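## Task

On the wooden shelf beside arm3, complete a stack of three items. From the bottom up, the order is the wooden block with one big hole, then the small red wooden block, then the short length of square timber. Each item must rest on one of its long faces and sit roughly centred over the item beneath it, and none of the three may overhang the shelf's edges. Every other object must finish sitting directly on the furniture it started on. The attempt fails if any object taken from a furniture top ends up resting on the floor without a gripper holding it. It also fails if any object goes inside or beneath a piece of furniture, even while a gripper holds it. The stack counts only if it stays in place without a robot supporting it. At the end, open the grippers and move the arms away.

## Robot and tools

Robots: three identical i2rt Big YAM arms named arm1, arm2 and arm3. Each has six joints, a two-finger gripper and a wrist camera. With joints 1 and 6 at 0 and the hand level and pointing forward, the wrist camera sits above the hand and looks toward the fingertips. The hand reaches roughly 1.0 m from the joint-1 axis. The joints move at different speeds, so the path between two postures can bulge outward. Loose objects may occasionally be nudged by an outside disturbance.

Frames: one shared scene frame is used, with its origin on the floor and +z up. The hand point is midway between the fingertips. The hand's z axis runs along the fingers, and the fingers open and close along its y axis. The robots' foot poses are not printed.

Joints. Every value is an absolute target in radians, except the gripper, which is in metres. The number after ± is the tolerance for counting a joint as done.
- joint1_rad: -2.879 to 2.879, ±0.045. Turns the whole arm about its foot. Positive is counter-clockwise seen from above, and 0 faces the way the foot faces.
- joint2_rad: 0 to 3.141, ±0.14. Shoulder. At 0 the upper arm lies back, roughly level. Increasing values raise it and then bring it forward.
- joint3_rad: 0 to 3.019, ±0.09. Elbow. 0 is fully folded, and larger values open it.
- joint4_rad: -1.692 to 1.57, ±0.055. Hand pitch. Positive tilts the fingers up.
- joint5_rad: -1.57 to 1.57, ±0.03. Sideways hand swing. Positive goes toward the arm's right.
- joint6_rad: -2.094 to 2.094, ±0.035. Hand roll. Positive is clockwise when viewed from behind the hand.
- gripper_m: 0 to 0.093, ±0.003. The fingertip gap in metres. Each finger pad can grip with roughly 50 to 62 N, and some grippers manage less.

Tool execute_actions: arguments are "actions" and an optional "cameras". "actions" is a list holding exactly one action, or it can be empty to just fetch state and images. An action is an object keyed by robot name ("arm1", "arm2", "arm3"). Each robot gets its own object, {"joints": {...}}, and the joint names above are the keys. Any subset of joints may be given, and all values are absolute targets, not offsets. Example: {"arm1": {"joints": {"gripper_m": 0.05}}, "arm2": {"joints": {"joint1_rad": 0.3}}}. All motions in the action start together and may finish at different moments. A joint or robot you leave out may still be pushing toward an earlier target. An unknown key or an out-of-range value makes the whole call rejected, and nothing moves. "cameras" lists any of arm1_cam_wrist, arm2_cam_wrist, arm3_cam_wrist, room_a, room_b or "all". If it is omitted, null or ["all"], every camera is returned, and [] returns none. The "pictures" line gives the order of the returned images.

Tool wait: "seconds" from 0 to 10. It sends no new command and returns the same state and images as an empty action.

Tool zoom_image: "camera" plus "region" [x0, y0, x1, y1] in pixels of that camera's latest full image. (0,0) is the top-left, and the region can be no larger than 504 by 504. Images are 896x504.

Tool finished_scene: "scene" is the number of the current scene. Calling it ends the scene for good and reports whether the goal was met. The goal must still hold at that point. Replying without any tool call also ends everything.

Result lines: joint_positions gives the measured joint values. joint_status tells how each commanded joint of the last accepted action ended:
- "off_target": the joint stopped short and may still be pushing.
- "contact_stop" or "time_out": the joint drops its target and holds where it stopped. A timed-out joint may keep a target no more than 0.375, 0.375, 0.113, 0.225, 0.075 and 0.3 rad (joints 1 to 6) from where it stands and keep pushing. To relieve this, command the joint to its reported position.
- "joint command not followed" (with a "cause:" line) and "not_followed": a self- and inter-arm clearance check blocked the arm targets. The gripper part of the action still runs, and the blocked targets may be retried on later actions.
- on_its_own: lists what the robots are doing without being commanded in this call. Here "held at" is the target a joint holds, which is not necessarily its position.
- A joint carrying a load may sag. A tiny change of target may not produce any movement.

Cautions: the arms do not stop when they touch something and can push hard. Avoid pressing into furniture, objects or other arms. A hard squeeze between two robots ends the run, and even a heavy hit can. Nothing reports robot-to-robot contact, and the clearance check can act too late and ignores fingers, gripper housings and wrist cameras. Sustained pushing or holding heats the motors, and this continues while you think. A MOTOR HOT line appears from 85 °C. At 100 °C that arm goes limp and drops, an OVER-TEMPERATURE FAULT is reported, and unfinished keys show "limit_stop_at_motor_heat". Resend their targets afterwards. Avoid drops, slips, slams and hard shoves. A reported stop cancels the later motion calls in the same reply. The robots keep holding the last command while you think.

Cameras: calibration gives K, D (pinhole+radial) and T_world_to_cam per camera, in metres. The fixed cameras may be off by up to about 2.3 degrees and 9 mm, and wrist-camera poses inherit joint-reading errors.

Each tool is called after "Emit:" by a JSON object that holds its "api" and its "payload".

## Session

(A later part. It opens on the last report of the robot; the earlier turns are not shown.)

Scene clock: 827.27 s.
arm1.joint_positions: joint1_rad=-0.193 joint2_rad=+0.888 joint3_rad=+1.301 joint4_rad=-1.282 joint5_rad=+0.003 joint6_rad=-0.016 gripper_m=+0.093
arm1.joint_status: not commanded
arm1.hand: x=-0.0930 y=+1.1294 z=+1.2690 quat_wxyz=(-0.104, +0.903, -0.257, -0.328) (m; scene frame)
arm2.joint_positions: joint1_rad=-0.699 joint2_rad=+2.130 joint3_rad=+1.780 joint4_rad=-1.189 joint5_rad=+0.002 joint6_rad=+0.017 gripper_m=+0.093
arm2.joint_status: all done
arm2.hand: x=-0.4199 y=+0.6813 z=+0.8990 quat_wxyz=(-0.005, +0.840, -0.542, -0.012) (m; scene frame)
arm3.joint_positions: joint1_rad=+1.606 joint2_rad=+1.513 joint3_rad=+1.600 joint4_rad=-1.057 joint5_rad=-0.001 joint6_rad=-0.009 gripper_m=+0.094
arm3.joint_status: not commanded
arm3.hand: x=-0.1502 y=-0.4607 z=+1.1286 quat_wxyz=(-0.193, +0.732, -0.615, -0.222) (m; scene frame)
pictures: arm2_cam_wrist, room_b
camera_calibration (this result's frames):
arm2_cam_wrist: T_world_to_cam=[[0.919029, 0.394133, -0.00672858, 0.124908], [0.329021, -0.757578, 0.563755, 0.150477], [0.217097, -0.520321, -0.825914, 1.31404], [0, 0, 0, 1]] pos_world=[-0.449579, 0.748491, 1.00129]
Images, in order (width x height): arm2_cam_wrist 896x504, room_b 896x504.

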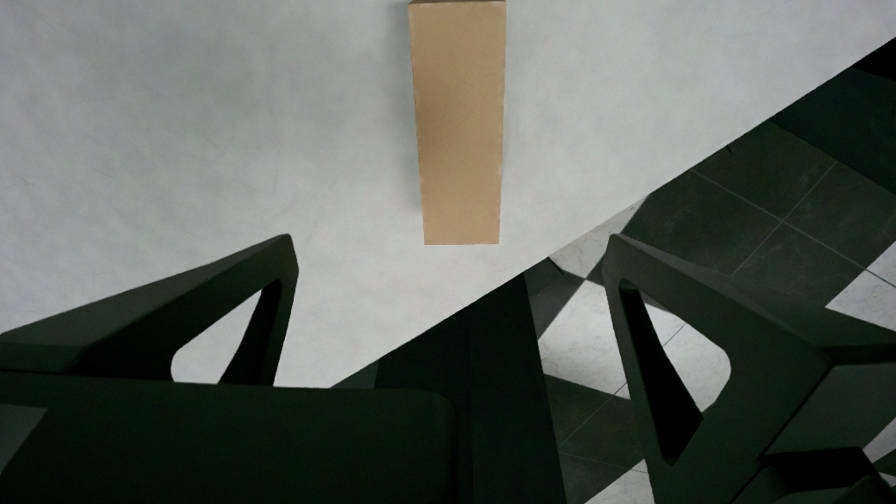

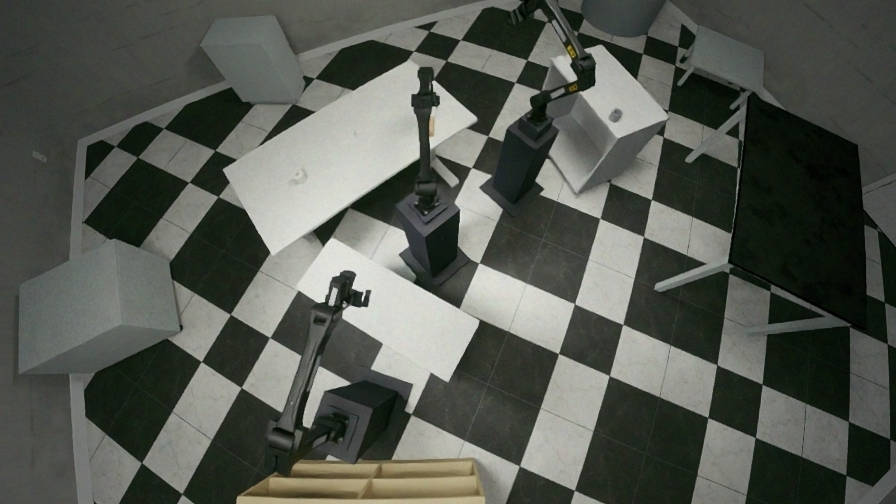

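Emit:
{"api": "execute_actions", "payload": {"actions": [{"arm2":{"joints":{"joint1_rad":-0.711,"joint2_rad":2.285,"joint3_rad":1.68,"joint4_rad":-0.915,"joint6_rad":0.01}}}], "cameras": ["arm2_cam_wrist","room_a"]}}

Scene clock: 869.07 s.
arm1.joint_positions: joint1_rad=-0.193 joint2_rad=+0.888 joint3_rad=+1.301 joint4_rad=-1.282 joint5_rad=+0.003 joint6_rad=-0.016 gripper_m=+0.093
arm1.joint_status: not commanded
arm1.hand: x=-0.0930 y=+1.1294 z=+1.2690 quat_wxyz=(-0.104, +0.903, -0.257, -0.328) (m; scene frame)
arm2.joint_positions: joint1_rad=-0.699 joint2_rad=+2.302 joint3_rad=+1.667 joint4_rad=-0.925 joint5_rad=+0.002 joint6_rad=+0.017 gripper_m=+0.093
arm2.joint_status: all done
arm2.hand: x=-0.4152 y=+0.6700 z=+0.7551 quat_wxyz=(+0.001, +0.840, -0.542, -0.003) (m; scene frame)
arm3.joint_positions: joint1_rad=+1.606 joint2_rad=+1.513 joint3_rad=+1.600 joint4_rad=-1.057 joint5_rad=-0.001 joint6_rad=-0.009 gripper_m=+0.094
arm3.joint_status: not commanded
arm3.hand: x=-0.1502 y=-0.4607 z=+1.1286 quat_wxyz=(-0.193, +0.732, -0.615, -0.222) (m; scene frame)
pictures: arm2_cam_wrist, room_a
camera_calibration (this result's frames):
arm2_cam_wrist: T_world_to_cam=[[0.919185, 0.393781, -0.00596756, 0.123861], [0.323789, -0.747005, 0.580641, 0.199499], [0.224188, -0.535649, -0.814137, 1.19255], [0, 0, 0, 1]] pos_world=[-0.445802, 0.73904, 0.8558]
Images, in order (width x height): arm2_cam_wrist 896x504, room_a 896x504.

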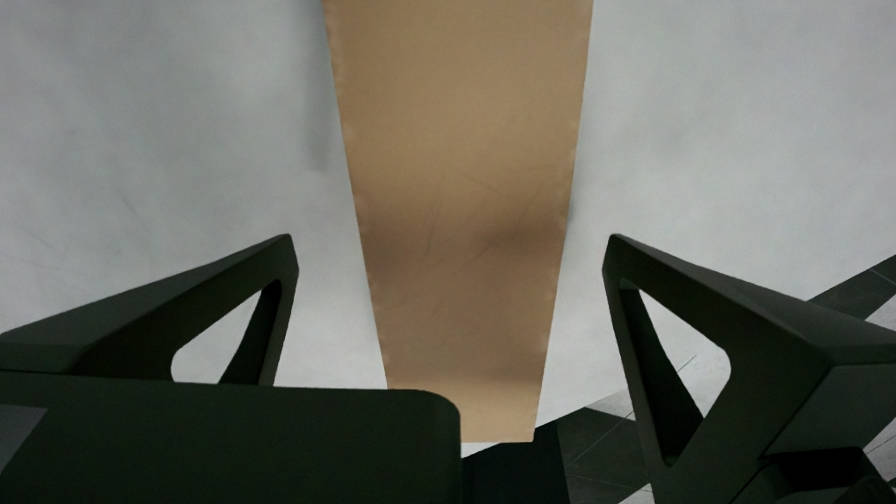

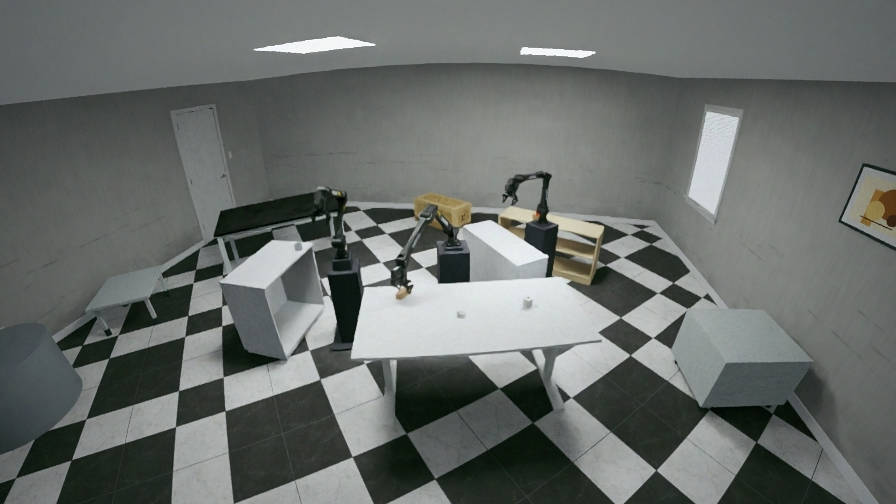

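Emit:
{"api": "execute_actions", "payload": {"actions": [{"arm2":{"joints":{"gripper_m":0.03}}}], "cameras": ["arm2_cam_wrist"]}}

Scene clock: 880.20 s.
arm1.joint_positions: joint1_rad=-0.193 joint2_rad=+0.888 joint3_rad=+1.301 joint4_rad=-1.282 joint5_rad=+0.003 joint6_rad=-0.016 gripper_m=+0.093
arm1.joint_status: not commanded
arm1.hand: x=-0.0930 y=+1.1294 z=+1.2690 quat_wxyz=(-0.104, +0.903, -0.257, -0.328) (m; scene frame)
arm2.joint_positions: joint1_rad=-0.700 joint2_rad=+2.302 joint3_rad=+1.667 joint4_rad=-0.925 joint5_rad=+0.001 joint6_rad=+0.017 gripper_m=+0.045
arm2.joint_status: gripper_m off_target (ended at +0.045, target +0.030)
arm2.hand: x=-0.4151 y=+0.6701 z=+0.7551 quat_wxyz=(+0.001, +0.840, -0.542, -0.003) (m; scene frame)
arm3.joint_positions: joint1_rad=+1.606 joint2_rad=+1.513 joint3_rad=+1.600 joint4_rad=-1.057 joint5_rad=-0.001 joint6_rad=-0.009 gripper_m=+0.094
arm3.joint_status: not commanded
arm3.hand: x=-0.1502 y=-0.4607 z=+1.1286 quat_wxyz=(-0.193, +0.732, -0.615, -0.222) (m; scene frame)
pictures: arm2_cam_wrist
camera_calibration (this result's frames):
arm2_cam_wrist: T_world_to_cam=[[0.919332, 0.393431, -0.00636017, 0.12428], [0.323796, -0.747234, 0.580343, 0.199962], [0.223573, -0.535587, -0.814347, 1.19247], [0, 0, 0, 1]] pos_world=[-0.445605, 0.739194, 0.855827]
Images, in order (width x height): arm2_cam_wrist 896x504.

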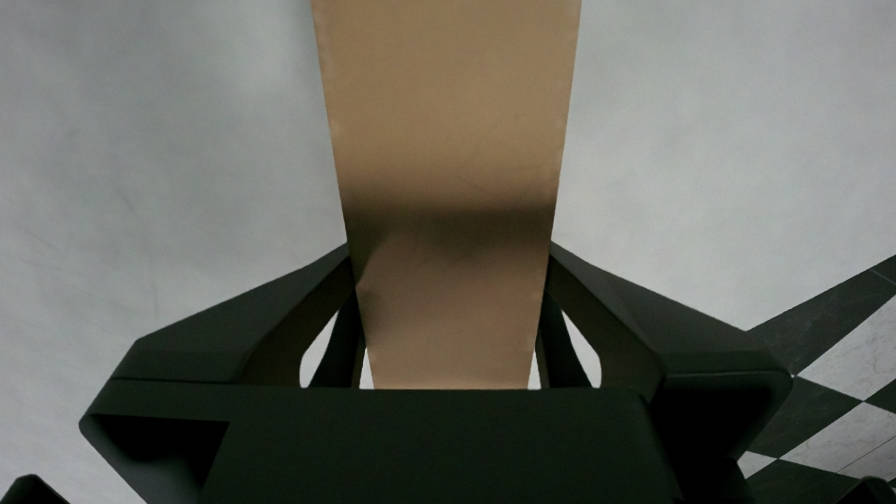

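Emit:
{"api": "execute_actions", "payload": {"actions": [{"arm2":{"joints":{"joint2_rad":2.13}},"arm3":{"joints":{"joint1_rad":0.55}}}], "cameras": ["arm2_cam_wrist","room_b"]}}

Scene clock: 902.33 s.
arm1.joint_positions: joint1_rad=-0.193 joint2_rad=+0.888 joint3_rad=+1.301 joint4_rad=-1.282 joint5_rad=+0.003 joint6_rad=-0.016 gripper_m=+0.093
arm1.joint_status: not commanded
arm1.hand: x=-0.0930 y=+1.1294 z=+1.2690 quat_wxyz=(-0.104, +0.903, -0.257, -0.328) (m; scene frame)
arm2.joint_positions: joint1_rad=-0.700 joint2_rad=+2.129 joint3_rad=+1.667 joint4_rad=-0.925 joint5_rad=+0.001 joint6_rad=+0.017 gripper_m=+0.045
arm2.joint_status: all done
arm2.hand: x=-0.4282 y=+0.6995 z=+0.8639 quat_wxyz=(-0.045, +0.837, -0.540, -0.077) (m; scene frame)
arm3.joint_positions: joint1_rad=+0.545 joint2_rad=+1.513 joint3_rad=+1.600 joint4_rad=-1.057 joint5_rad=+0.001 joint6_rad=-0.009 gripper_m=+0.094
arm3.joint_status: all done
arm3.hand: x=+0.4043 y=-0.6754 z=+1.1318 quat_wxyz=(-0.282, +0.319, -0.900, -0.094) (m; scene frame)
pictures: arm2_cam_wrist, room_b
camera_calibration (this result's frames):
arm2_cam_wrist: T_world_to_cam=[[0.919049, 0.39394, -0.0126874, 0.130472], [0.360389, -0.82687, 0.431747, 0.362713], [0.159591, -0.401369, -0.901906, 1.25409], [0, 0, 0, 1]] pos_world=[-0.450771, 0.751873, 0.97613]
Images, in order (width x height): arm2_cam_wrist 896x504, room_b 896x504.

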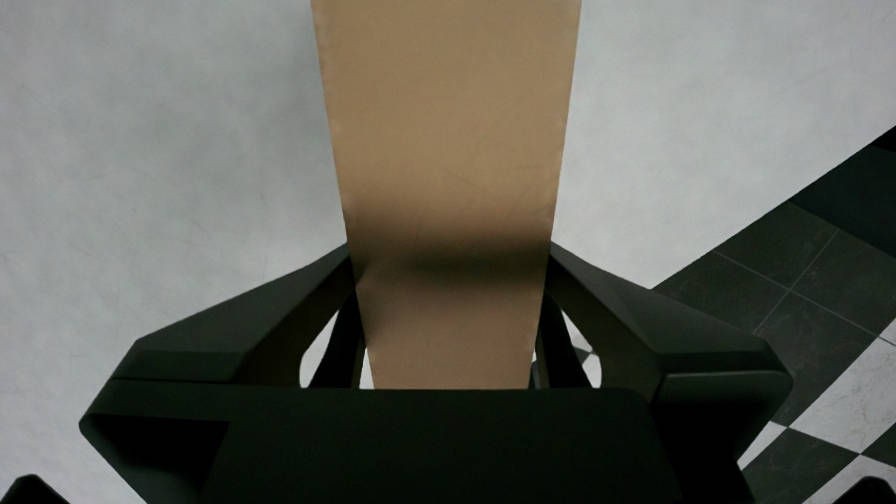

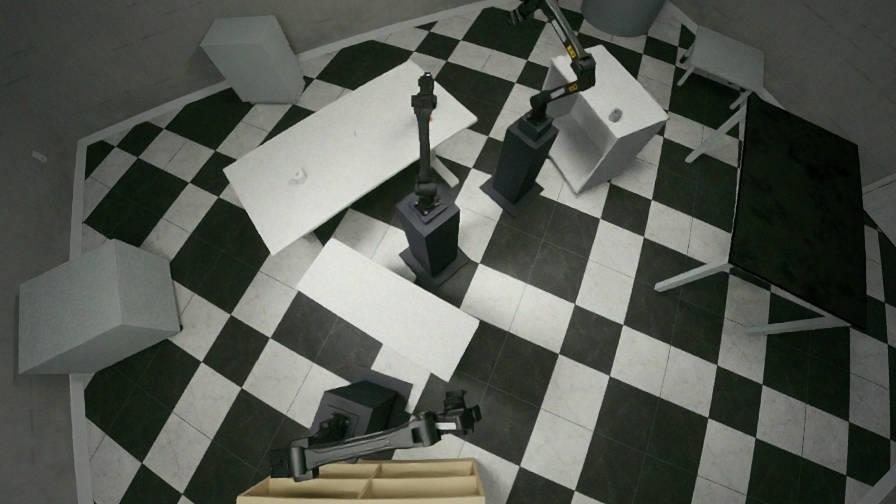

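Emit:
{"api": "execute_actions", "payload": {"actions": [{"arm2":{"joints":{"joint1_rad":2.06,"joint2_rad":1.85,"joint3_rad":1.495,"joint4_rad":-1.215,"joint6_rad":0.0}}}], "cameras": ["arm2_cam_wrist","room_b","room_a"]}}

Scene clock: 918.33 s.
arm1.joint_positions: joint1_rad=-0.193 joint2_rad=+0.888 joint3_rad=+1.301 joint4_rad=-1.282 joint5_rad=+0.003 joint6_rad=-0.016 gripper_m=+0.093
arm1.joint_status: not commanded
arm1.hand: x=-0.0930 y=+1.1294 z=+1.2690 quat_wxyz=(-0.104, +0.903, -0.257, -0.328) (m; scene frame)
arm2.joint_positions: joint1_rad=+2.069 joint2_rad=+1.861 joint3_rad=+1.491 joint4_rad=-1.207 joint5_rad=-0.002 joint6_rad=+0.011 gripper_m=+0.045
arm2.joint_status: all done
arm2.hand: x=-0.1061 y=-0.4519 z=+0.9592 quat_wxyz=(+0.001, +0.686, +0.727, -0.001) (m; scene frame)
arm3.joint_positions: joint1_rad=+0.545 joint2_rad=+1.513 joint3_rad=+1.600 joint4_rad=-1.057 joint5_rad=+0.001 joint6_rad=-0.009 gripper_m=+0.094
arm3.joint_status: not commanded
arm3.hand: x=+0.4043 y=-0.6754 z=+1.1318 quat_wxyz=(-0.282, +0.319, -0.900, -0.094) (m; scene frame)
pictures: arm2_cam_wrist, room_a, room_b
camera_calibration (this result's frames):
arm2_cam_wrist: T_world_to_cam=[[-0.999277, -0.0380198, -0.000221992, -0.121455], [-0.0310526, 0.812761, 0.581769, -0.191112], [-0.0219383, 0.581355, -0.813354, 1.16644], [0, 0, 0, 1]] pos_world=[-0.101712, -0.527407, 1.05989]
Images, in order (width x height): arm2_cam_wrist 896x504, room_a 896x504, room_b 896x504.

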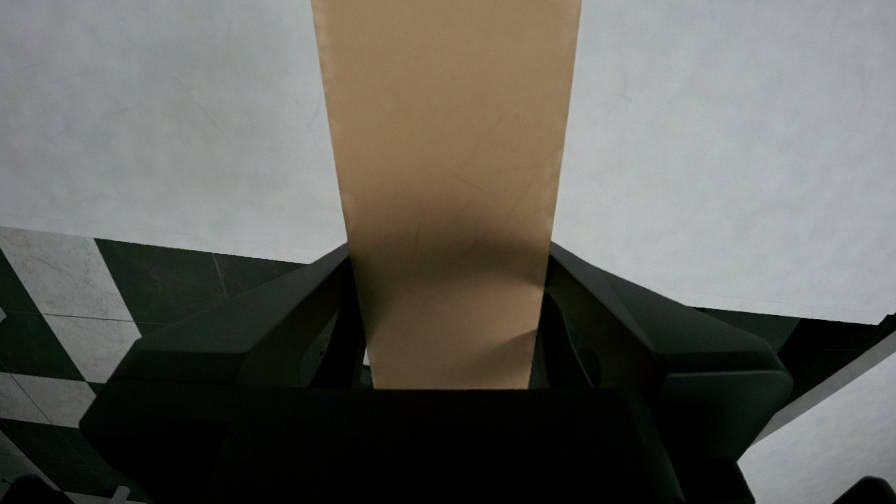

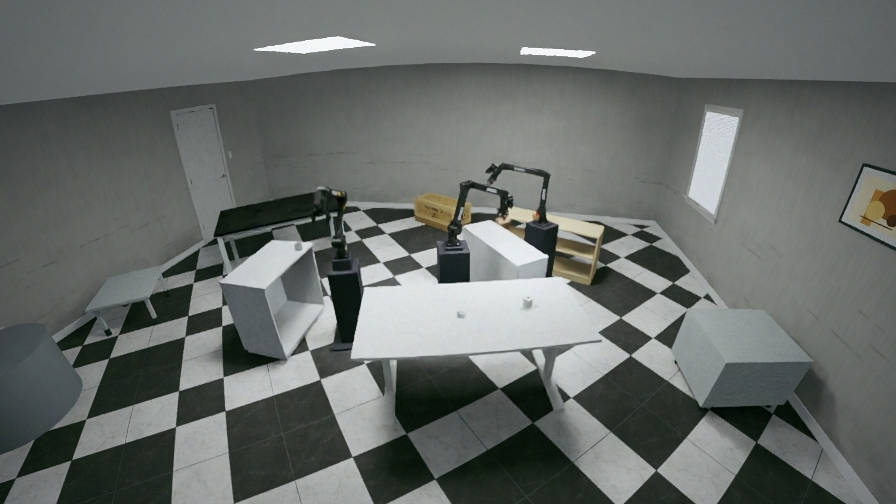

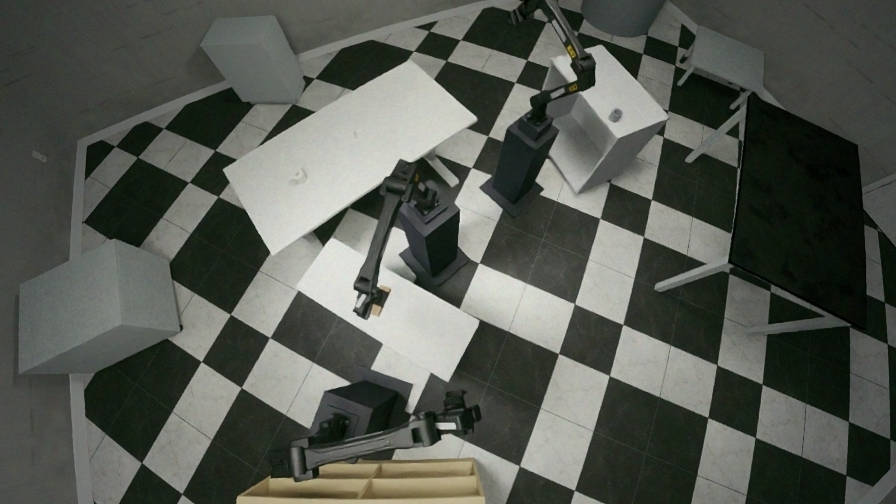

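Emit:
{"api": "execute_actions", "payload": {"actions": [{"arm2":{"joints":{"joint2_rad":2.022,"joint3_rad":1.372,"joint4_rad":-0.885}}}], "cameras": ["arm2_cam_wrist","room_b","room_a"]}}

Scene clock: 928.57 s.
arm1.joint_positions: joint1_rad=-0.193 joint2_rad=+0.888 joint3_rad=+1.301 joint4_rad=-1.282 joint5_rad=+0.003 joint6_rad=-0.016 gripper_m=+0.093
arm1.joint_status: not commanded
arm1.hand: x=-0.0930 y=+1.1294 z=+1.2690 quat_wxyz=(-0.104, +0.903, -0.257, -0.328) (m; scene frame)
arm2.joint_positions: joint1_rad=+2.069 joint2_rad=+2.045 joint3_rad=+1.356 joint4_rad=-0.895 joint5_rad=-0.002 joint6_rad=+0.011 gripper_m=+0.045
arm2.joint_status: all done
arm2.hand: x=-0.1067 y=-0.4501 z=+0.8169 quat_wxyz=(-0.002, +0.686, +0.727, +0.001) (m; scene frame)
arm3.joint_positions: joint1_rad=+0.545 joint2_rad=+1.513 joint3_rad=+1.600 joint4_rad=-1.057 joint5_rad=+0.001 joint6_rad=-0.009 gripper_m=+0.094
arm3.joint_status: not commanded
arm3.hand: x=+0.4043 y=-0.6754 z=+1.1318 quat_wxyz=(-0.282, +0.319, -0.900, -0.094) (m; scene frame)
pictures: arm2_cam_wrist, room_a, room_b
camera_calibration (this result's frames):
arm2_cam_wrist: T_world_to_cam=[[-0.999278, -0.037995, 0.0000006434, -0.122184], [-0.0307421, 0.808534, 0.587646, -0.116468], [-0.0223281, 0.587222, -0.809118, 1.04879], [0, 0, 0, 1]] pos_world=[-0.102259, -0.526345, 0.917035]
Images, in order (width x height): arm2_cam_wrist 896x504, room_a 896x504, room_b 896x504.

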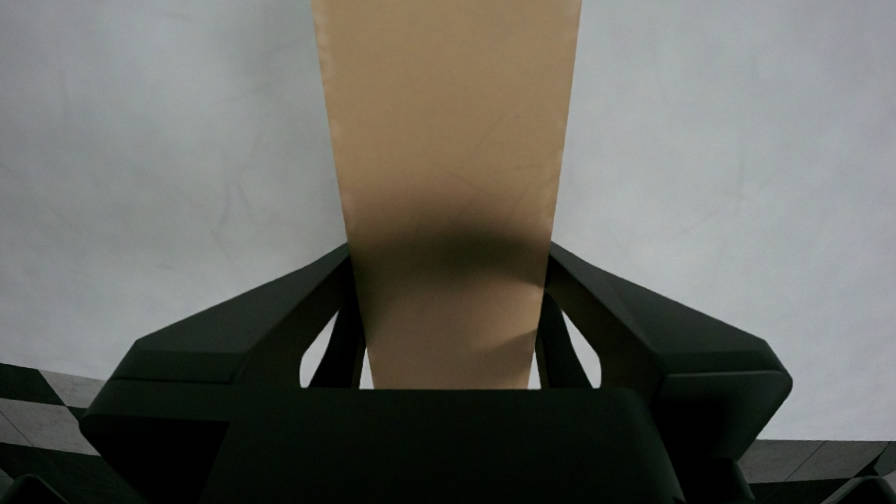

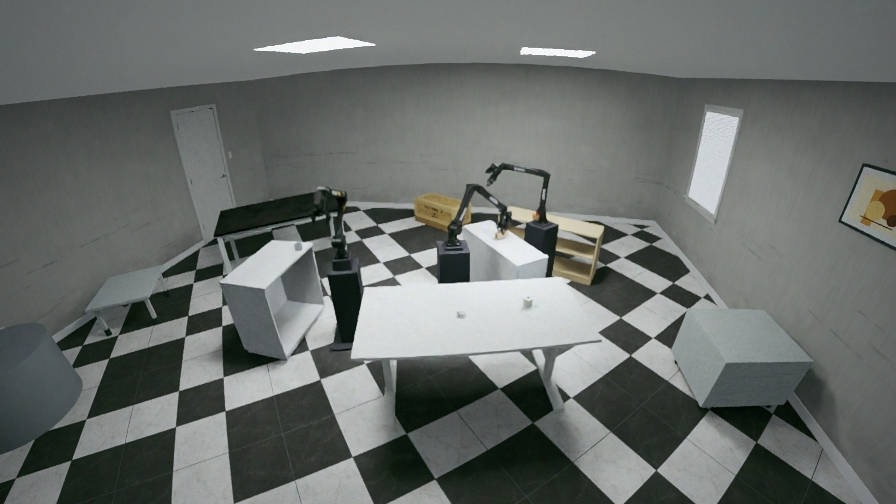

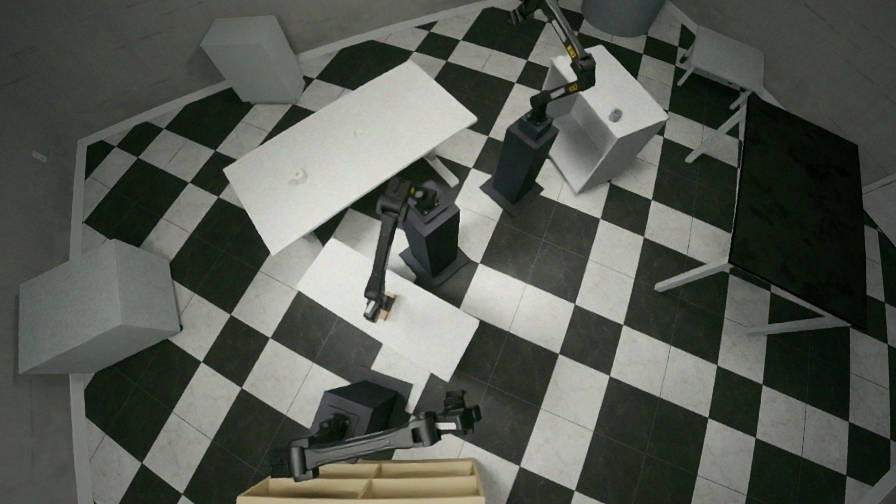

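Emit:
{"api": "execute_actions", "payload": {"actions": [{"arm2":{"joints":{"joint2_rad":2.05}}}], "cameras": ["arm2_cam_wrist","room_a"]}}

Scene clock: 935.83 s.
arm1.joint_positions: joint1_rad=-0.193 joint2_rad=+0.888 joint3_rad=+1.301 joint4_rad=-1.282 joint5_rad=+0.003 joint6_rad=-0.016 gripper_m=+0.093
arm1.joint_status: not commanded
arm1.hand: x=-0.0930 y=+1.1294 z=+1.2690 quat_wxyz=(-0.104, +0.903, -0.257, -0.328) (m; scene frame)
arm2.joint_positions: joint1_rad=+2.069 joint2_rad=+2.045 joint3_rad=+1.356 joint4_rad=-0.895 joint5_rad=-0.002 joint6_rad=+0.011 gripper_m=+0.045
arm2.joint_status: all done
arm2.hand: x=-0.1067 y=-0.4501 z=+0.8169 quat_wxyz=(-0.002, +0.686, +0.727, +0.001) (m; scene frame)
arm3.joint_positions: joint1_rad=+0.545 joint2_rad=+1.513 joint3_rad=+1.600 joint4_rad=-1.057 joint5_rad=+0.001 joint6_rad=-0.009 gripper_m=+0.094
arm3.joint_status: not commanded
arm3.hand: x=+0.4043 y=-0.6754 z=+1.1318 quat_wxyz=(-0.282, +0.319, -0.900, -0.094) (m; scene frame)
pictures: arm2_cam_wrist, room_a
camera_calibration (this result's frames):
arm2_cam_wrist: T_world_to_cam=[[-0.999278, -0.037995, 0.0000006434, -0.122184], [-0.0307421, 0.808534, 0.587646, -0.116468], [-0.0223281, 0.587222, -0.809118, 1.04879], [0, 0, 0, 1]] pos_world=[-0.102259, -0.526345, 0.917035]
Images, in order (width x height): arm2_cam_wrist 896x504, room_a 896x504.

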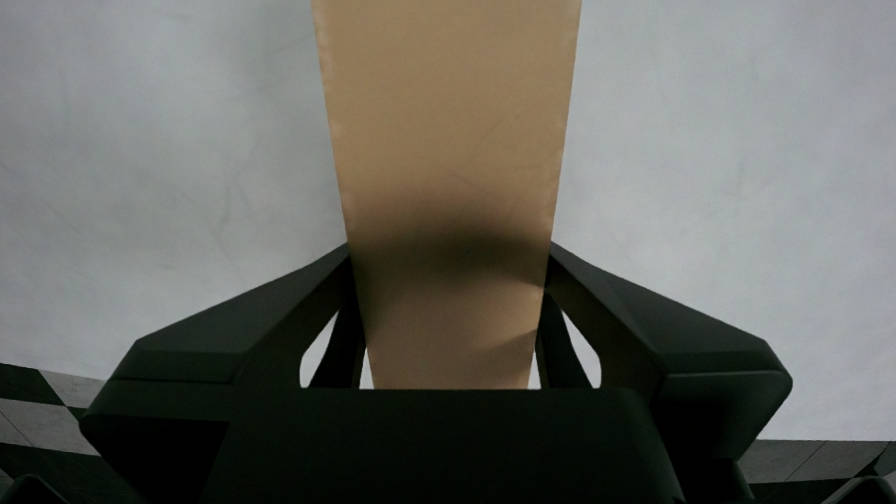

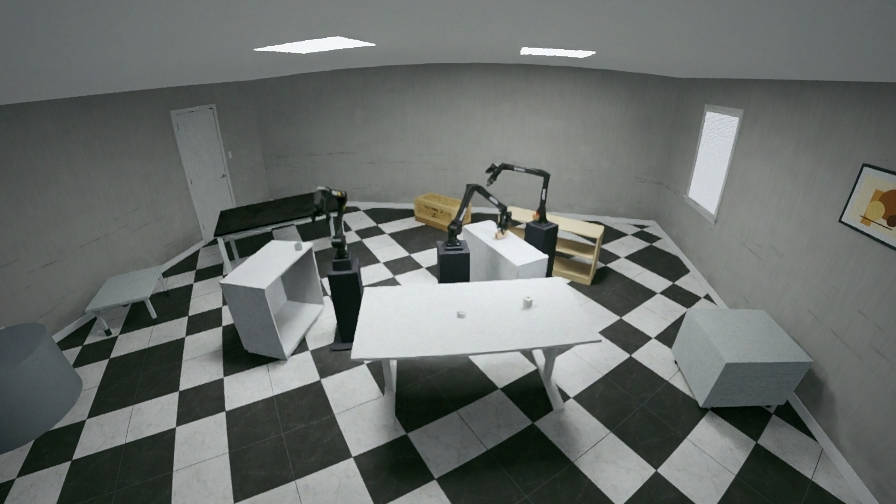

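Emit:
{"api": "execute_actions", "payload": {"actions": [{"arm2":{"joints":{"joint2_rad":2.075}}}], "cameras": ["arm2_cam_wrist"]}}

Scene clock: 944.90 s.
arm1.joint_positions: joint1_rad=-0.193 joint2_rad=+0.888 joint3_rad=+1.301 joint4_rad=-1.282 joint5_rad=+0.003 joint6_rad=-0.016 gripper_m=+0.093
arm1.joint_status: not commanded
arm1.hand: x=-0.0930 y=+1.1294 z=+1.2690 quat_wxyz=(-0.104, +0.903, -0.257, -0.328) (m; scene frame)
arm2.joint_positions: joint1_rad=+2.069 joint2_rad=+2.076 joint3_rad=+1.356 joint4_rad=-0.895 joint5_rad=-0.002 joint6_rad=+0.011 gripper_m=+0.045
arm2.joint_status: all done
arm2.hand: x=-0.1071 y=-0.4443 z=+0.8008 quat_wxyz=(-0.013, +0.686, +0.727, +0.011) (m; scene frame)
arm3.joint_positions: joint1_rad=+0.545 joint2_rad=+1.513 joint3_rad=+1.600 joint4_rad=-1.057 joint5_rad=+0.001 joint6_rad=-0.009 gripper_m=+0.094
arm3.joint_status: not commanded
arm3.hand: x=+0.4043 y=-0.6754 z=+1.1318 quat_wxyz=(-0.282, +0.319, -0.900, -0.094) (m; scene frame)
pictures: arm2_cam_wrist
camera_calibration (this result's frames):
arm2_cam_wrist: T_world_to_cam=[[-0.999281, -0.0379075, 0.000951578, -0.123137], [-0.0293868, 0.79004, 0.612351, -0.13947], [-0.0239645, 0.611883, -0.790585, 1.02825], [0, 0, 0, 1]] pos_world=[-0.102506, -0.523652, 0.898445]
Images, in order (width x height): arm2_cam_wrist 896x504.

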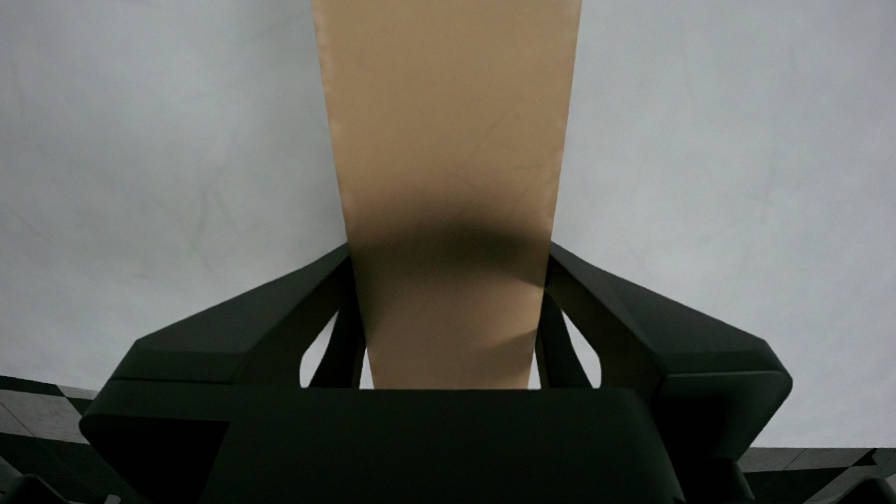

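Emit:
{"api": "execute_actions", "payload": {"actions": [{"arm2":{"joints":{"joint2_rad":2.095,"joint4_rad":-0.86}}}], "cameras": ["arm2_cam_wrist","room_a"]}}

Emit:
{"api": "zoom_image", "payload": {"camera": "room_a", "region": [460, 180, 560, 270]}}

Scene clock: 955.77 s.
arm1.joint_positions: joint1_rad=-0.193 joint2_rad=+0.888 joint3_rad=+1.301 joint4_rad=-1.282 joint5_rad=+0.003 joint6_rad=-0.016 gripper_m=+0.093
arm1.joint_status: not commanded
arm1.hand: x=-0.0930 y=+1.1294 z=+1.2690 quat_wxyz=(-0.104, +0.903, -0.257, -0.328) (m; scene frame)
arm2.joint_positions: joint1_rad=+2.069 joint2_rad=+2.084 joint3_rad=+1.356 joint4_rad=-0.868 joint5_rad=-0.002 joint6_rad=+0.011 gripper_m=+0.045
arm2.joint_status: all done
arm2.hand: x=-0.1068 y=-0.4493 z=+0.7962 quat_wxyz=(-0.006, +0.686, +0.727, +0.005) (m; scene frame)
arm3.joint_positions: joint1_rad=+0.545 joint2_rad=+1.513 joint3_rad=+1.600 joint4_rad=-1.057 joint5_rad=+0.001 joint6_rad=-0.009 gripper_m=+0.094
arm3.joint_status: not commanded
arm3.hand: x=+0.4043 y=-0.6754 z=+1.1318 quat_wxyz=(-0.282, +0.319, -0.900, -0.094) (m; scene frame)
pictures: arm2_cam_wrist, room_a
camera_calibration (this result's frames):
arm2_cam_wrist: T_world_to_cam=[[-0.999279, -0.0379569, 0.000375994, -0.122558], [-0.0302127, 0.801318, 0.597475, -0.115892], [-0.0229796, 0.597033, -0.801888, 1.03014], [0, 0, 0, 1]] pos_world=[-0.102299, -0.526812, 0.895344]
Images, in order (width x height): arm2_cam_wrist 896x504, room_a 896x504.

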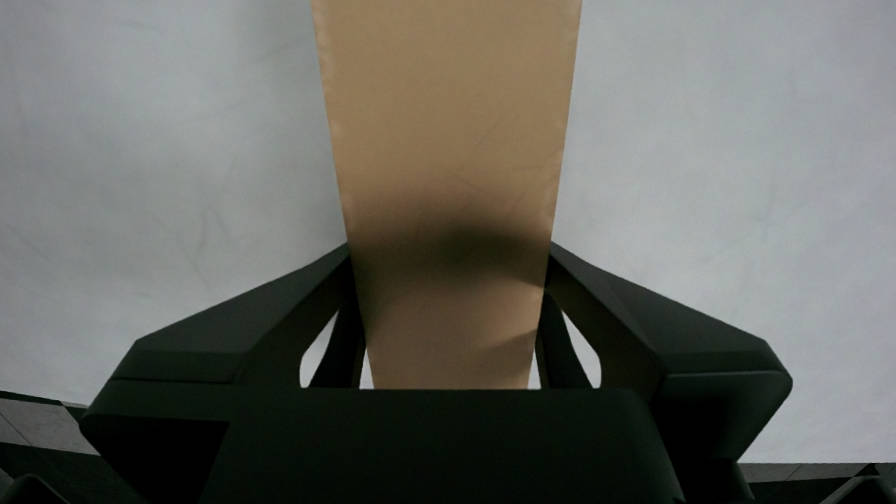

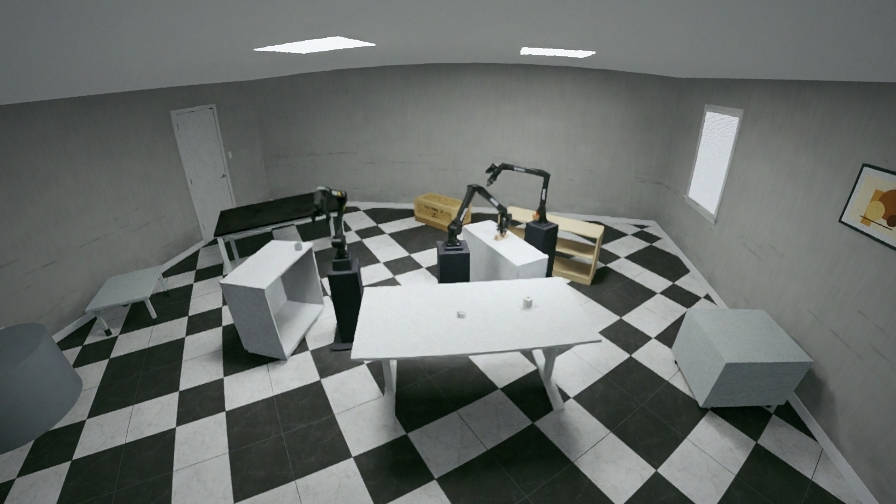

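Region (460, 180, 560, 270) of room_a's 896x504 image, scaled by 5.040, with more detail than that image has; it fills the top 454 rows of this view, and the rest is white.

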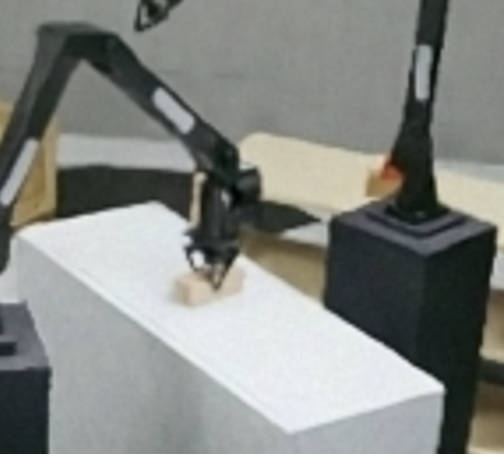

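Emit:
{"api": "execute_actions", "payload": {"actions": [{"arm2":{"joints":{"joint2_rad":2.084,"gripper_m":0.093}}}], "cameras": ["arm2_cam_wrist"]}}

Emit:
{"api": "execute_actions", "payload": {"actions": [{"arm2":{"joints":{"joint2_rad":1.88}}}], "cameras": ["arm2_cam_wrist"]}}

Scene clock: 962.33 s.
arm1.joint_positions: joint1_rad=-0.193 joint2_rad=+0.888 joint3_rad=+1.301 joint4_rad=-1.282 joint5_rad=+0.003 joint6_rad=-0.016 gripper_m=+0.093
arm1.joint_status: not commanded
arm1.hand: x=-0.0930 y=+1.1294 z=+1.2690 quat_wxyz=(-0.104, +0.903, -0.257, -0.328) (m; scene frame)
arm2.joint_positions: joint1_rad=+2.069 joint2_rad=+2.084 joint3_rad=+1.356 joint4_rad=-0.868 joint5_rad=-0.002 joint6_rad=+0.011 gripper_m=+0.093
arm2.joint_status: all done
arm2.hand: x=-0.1068 y=-0.4493 z=+0.7962 quat_wxyz=(-0.006, +0.686, +0.727, +0.005) (m; scene frame)
arm3.joint_positions: joint1_rad=+0.545 joint2_rad=+1.513 joint3_rad=+1.600 joint4_rad=-1.057 joint5_rad=+0.001 joint6_rad=-0.009 gripper_m=+0.094
arm3.joint_status: not commanded
arm3.hand: x=+0.4043 y=-0.6754 z=+1.1318 quat_wxyz=(-0.282, +0.319, -0.900, -0.094) (m; scene frame)
pictures: arm2_cam_wrist
camera_calibration (this result's frames):
arm2_cam_wrist: T_world_to_cam=[[-0.999279, -0.0379569, 0.000375994, -0.122558], [-0.0302127, 0.801318, 0.597475, -0.115892], [-0.0229796, 0.597033, -0.801888, 1.03014], [0, 0, 0, 1]] pos_world=[-0.102299, -0.526812, 0.895344]
Images, in order (width x height): arm2_cam_wrist 896x504.

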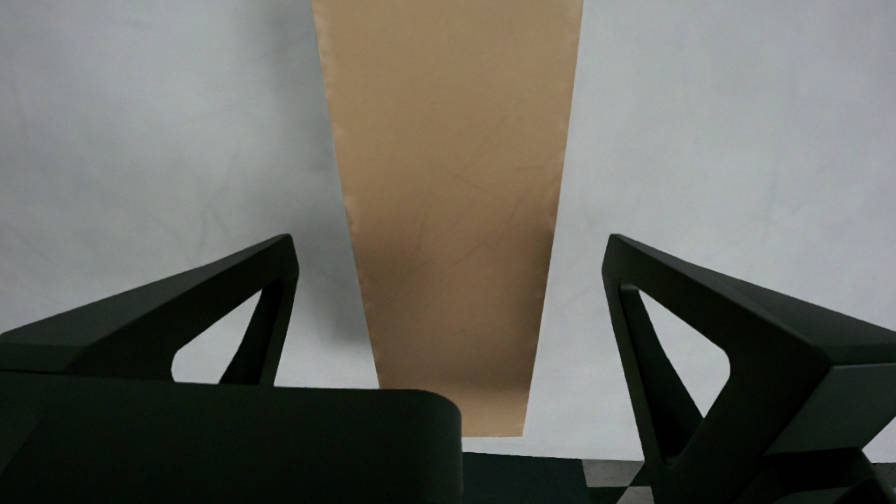

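Scene clock: 963.57 s.
arm1.joint_positions: joint1_rad=-0.193 joint2_rad=+0.888 joint3_rad=+1.301 joint4_rad=-1.282 joint5_rad=+0.003 joint6_rad=-0.016 gripper_m=+0.093
arm1.joint_status: not commanded
arm1.hand: x=-0.0930 y=+1.1294 z=+1.2690 quat_wxyz=(-0.104, +0.903, -0.257, -0.328) (m; scene frame)
arm2.joint_positions: joint1_rad=+2.069 joint2_rad=+1.872 joint3_rad=+1.356 joint4_rad=-0.868 joint5_rad=-0.002 joint6_rad=+0.011 gripper_m=+0.093
arm2.joint_status: all done
arm2.hand: x=-0.1043 y=-0.4793 z=+0.9113 quat_wxyz=(+0.071, +0.683, +0.724, -0.067) (m; scene frame)
arm3.joint_positions: joint1_rad=+0.545 joint2_rad=+1.513 joint3_rad=+1.600 joint4_rad=-1.057 joint5_rad=+0.001 joint6_rad=-0.009 gripper_m=+0.094
arm3.joint_status: not commanded
arm3.hand: x=+0.4043 y=-0.6754 z=+1.1318 quat_wxyz=(-0.282, +0.319, -0.900, -0.094) (m; scene frame)
pictures: arm2_cam_wrist
camera_calibration (this result's frames):
arm2_cam_wrist: T_world_to_cam=[[-0.999211, -0.039262, -0.00603517, -0.116069], [-0.0382204, 0.908855, 0.415358, 0.0561239], [-0.0108227, 0.415261, -0.909638, 1.15279], [0, 0, 0, 1]] pos_world=[-0.101356, -0.534273, 1.02461]
Images, in order (width x height): arm2_cam_wrist 896x504.

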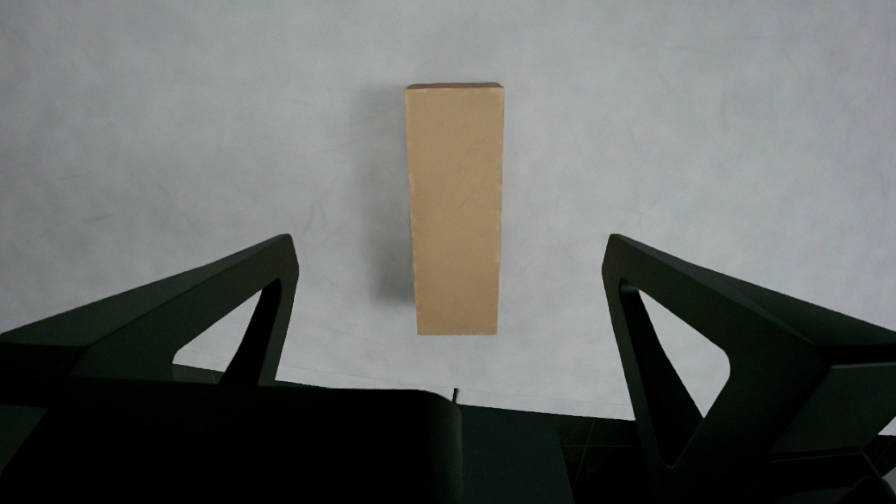

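Emit:
{"api": "execute_actions", "payload": {"actions": [{"arm2":{"joints":{"joint1_rad":0.7,"joint2_rad":0.85,"joint3_rad":1.3,"joint4_rad":-1.4}}}], "cameras": ["room_b","arm3_cam_wrist"]}}

Scene clock: 973.20 s.
arm1.joint_positions: joint1_rad=-0.193 joint2_rad=+0.888 joint3_rad=+1.301 joint4_rad=-1.282 joint5_rad=+0.003 joint6_rad=-0.016 gripper_m=+0.093
arm1.joint_status: not commanded
arm1.hand: x=-0.0930 y=+1.1294 z=+1.2690 quat_wxyz=(-0.104, +0.903, -0.257, -0.328) (m; scene frame)
arm2.joint_positions: joint1_rad=+0.706 joint2_rad=+0.844 joint3_rad=+1.292 joint4_rad=-1.393 joint5_rad=+0.002 joint6_rad=+0.011 gripper_m=+0.093
arm2.joint_status: all done
arm2.hand: x=-0.4407 y=+0.0162 z=+1.2908 quat_wxyz=(+0.047, +0.943, +0.124, -0.307) (m; scene frame)
arm3.joint_positions: joint1_rad=+0.545 joint2_rad=+1.513 joint3_rad=+1.600 joint4_rad=-1.057 joint5_rad=+0.001 joint6_rad=-0.009 gripper_m=+0.094
arm3.joint_status: not commanded
arm3.hand: x=+0.4043 y=-0.6754 z=+1.1318 quat_wxyz=(-0.282, +0.319, -0.900, -0.094) (m; scene frame)
pictures: arm3_cam_wrist, room_b
camera_calibration (this result's frames):
arm3_cam_wrist: T_world_to_cam=[[0.639081, -0.769115, 0.00610585, -0.786796], [-0.768821, -0.638568, 0.0338397, -0.156214], [-0.0221276, -0.0263206, -0.999409, 1.25097], [0, 0, 0, 1]] pos_world=[0.410407, -0.671964, 1.26032]
Images, in order (width x height): arm3_cam_wrist 896x504, room_b 896x504.

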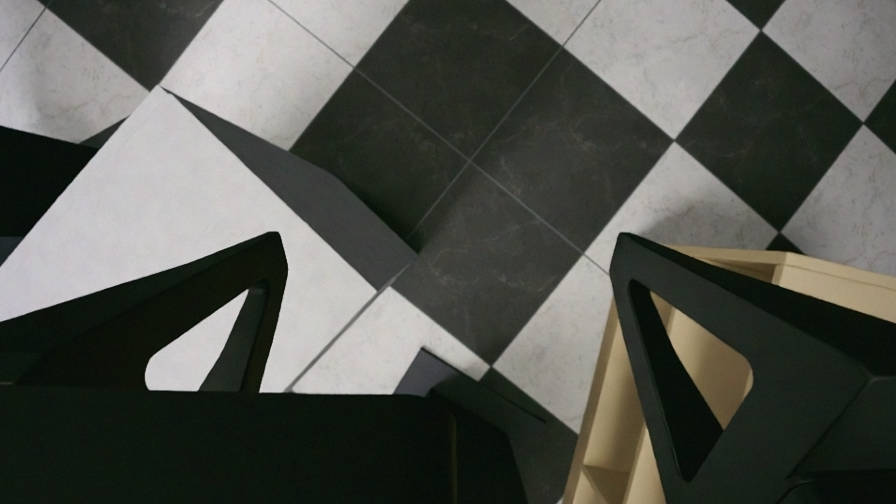

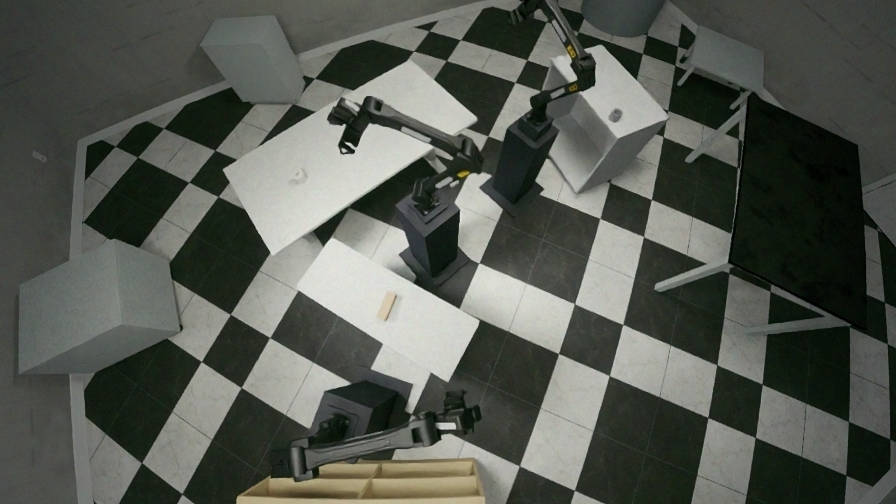

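Emit:
{"api": "execute_actions", "payload": {"actions": [{"arm3":{"joints":{"joint1_rad":1.535,"joint2_rad":1.90,"joint3_rad":1.74,"joint4_rad":-1.375,"joint6_rad":0.035,"gripper_m":0.093}}}], "cameras": ["room_b","arm3_cam_wrist"]}}

Scene clock: 984.77 s.
arm1.joint_positions: joint1_rad=-0.193 joint2_rad=+0.888 joint3_rad=+1.301 joint4_rad=-1.282 joint5_rad=+0.003 joint6_rad=-0.016 gripper_m=+0.093
arm1.joint_status: not commanded
arm1.hand: x=-0.0930 y=+1.1294 z=+1.2690 quat_wxyz=(-0.104, +0.903, -0.257, -0.328) (m; scene frame)
arm2.joint_positions: joint1_rad=+0.706 joint2_rad=+0.844 joint3_rad=+1.292 joint4_rad=-1.393 joint5_rad=+0.002 joint6_rad=+0.011 gripper_m=+0.093
arm2.joint_status: not commanded
arm2.hand: x=-0.4407 y=+0.0162 z=+1.2908 quat_wxyz=(+0.047, +0.943, +0.124, -0.307) (m; scene frame)
arm3.joint_positions: joint1_rad=+1.536 joint2_rad=+1.909 joint3_rad=+1.716 joint4_rad=-1.362 joint5_rad=-0.002 joint6_rad=+0.024 gripper_m=+0.093
arm3.joint_status: all done
arm3.hand: x=-0.1088 y=-0.4531 z=+0.9320 quat_wxyz=(-0.006, +0.731, -0.683, -0.004) (m; scene frame)
pictures: arm3_cam_wrist, room_b
camera_calibration (this result's frames):
arm3_cam_wrist: T_world_to_cam=[[0.996976, 0.0772624, -0.00833048, 0.149198], [0.0675616, -0.808813, 0.584172, -0.901125], [0.0383968, -0.582968, -0.811587, 0.625099], [0, 0, 0, 1]] pos_world=[-0.111868, -0.375956, 1.03498]
Images, in order (width x height): arm3_cam_wrist 896x504, room_b 896x504.

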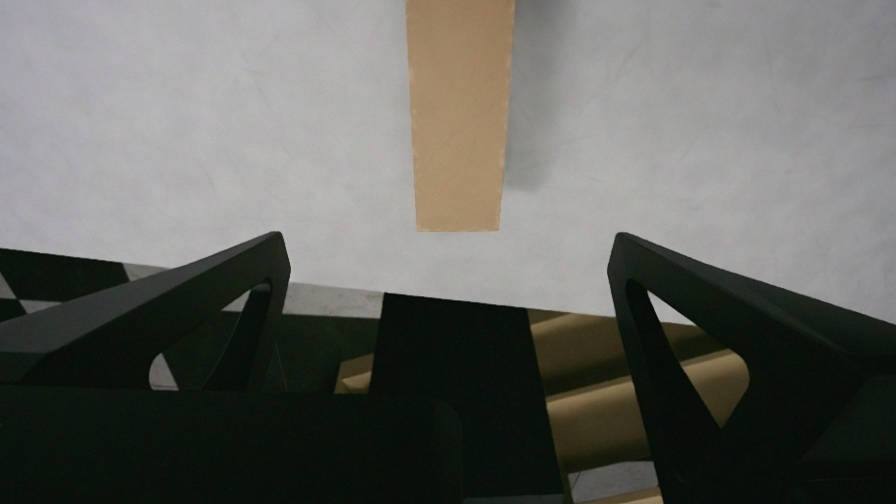

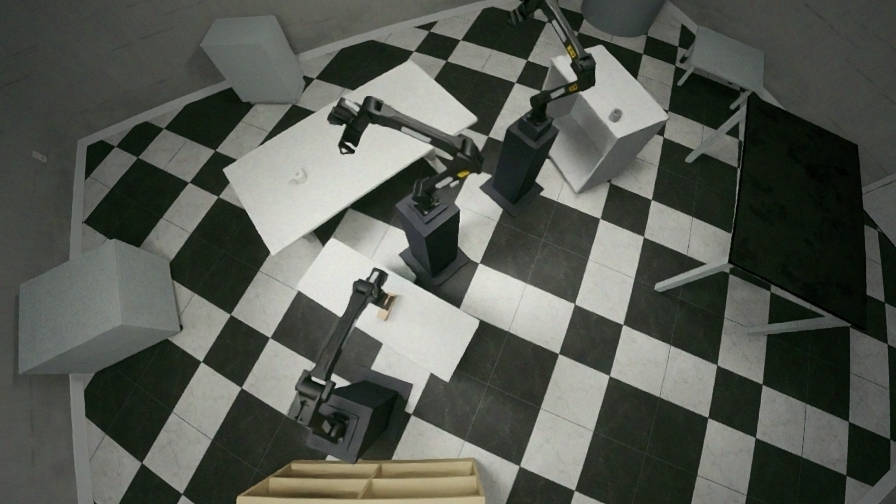

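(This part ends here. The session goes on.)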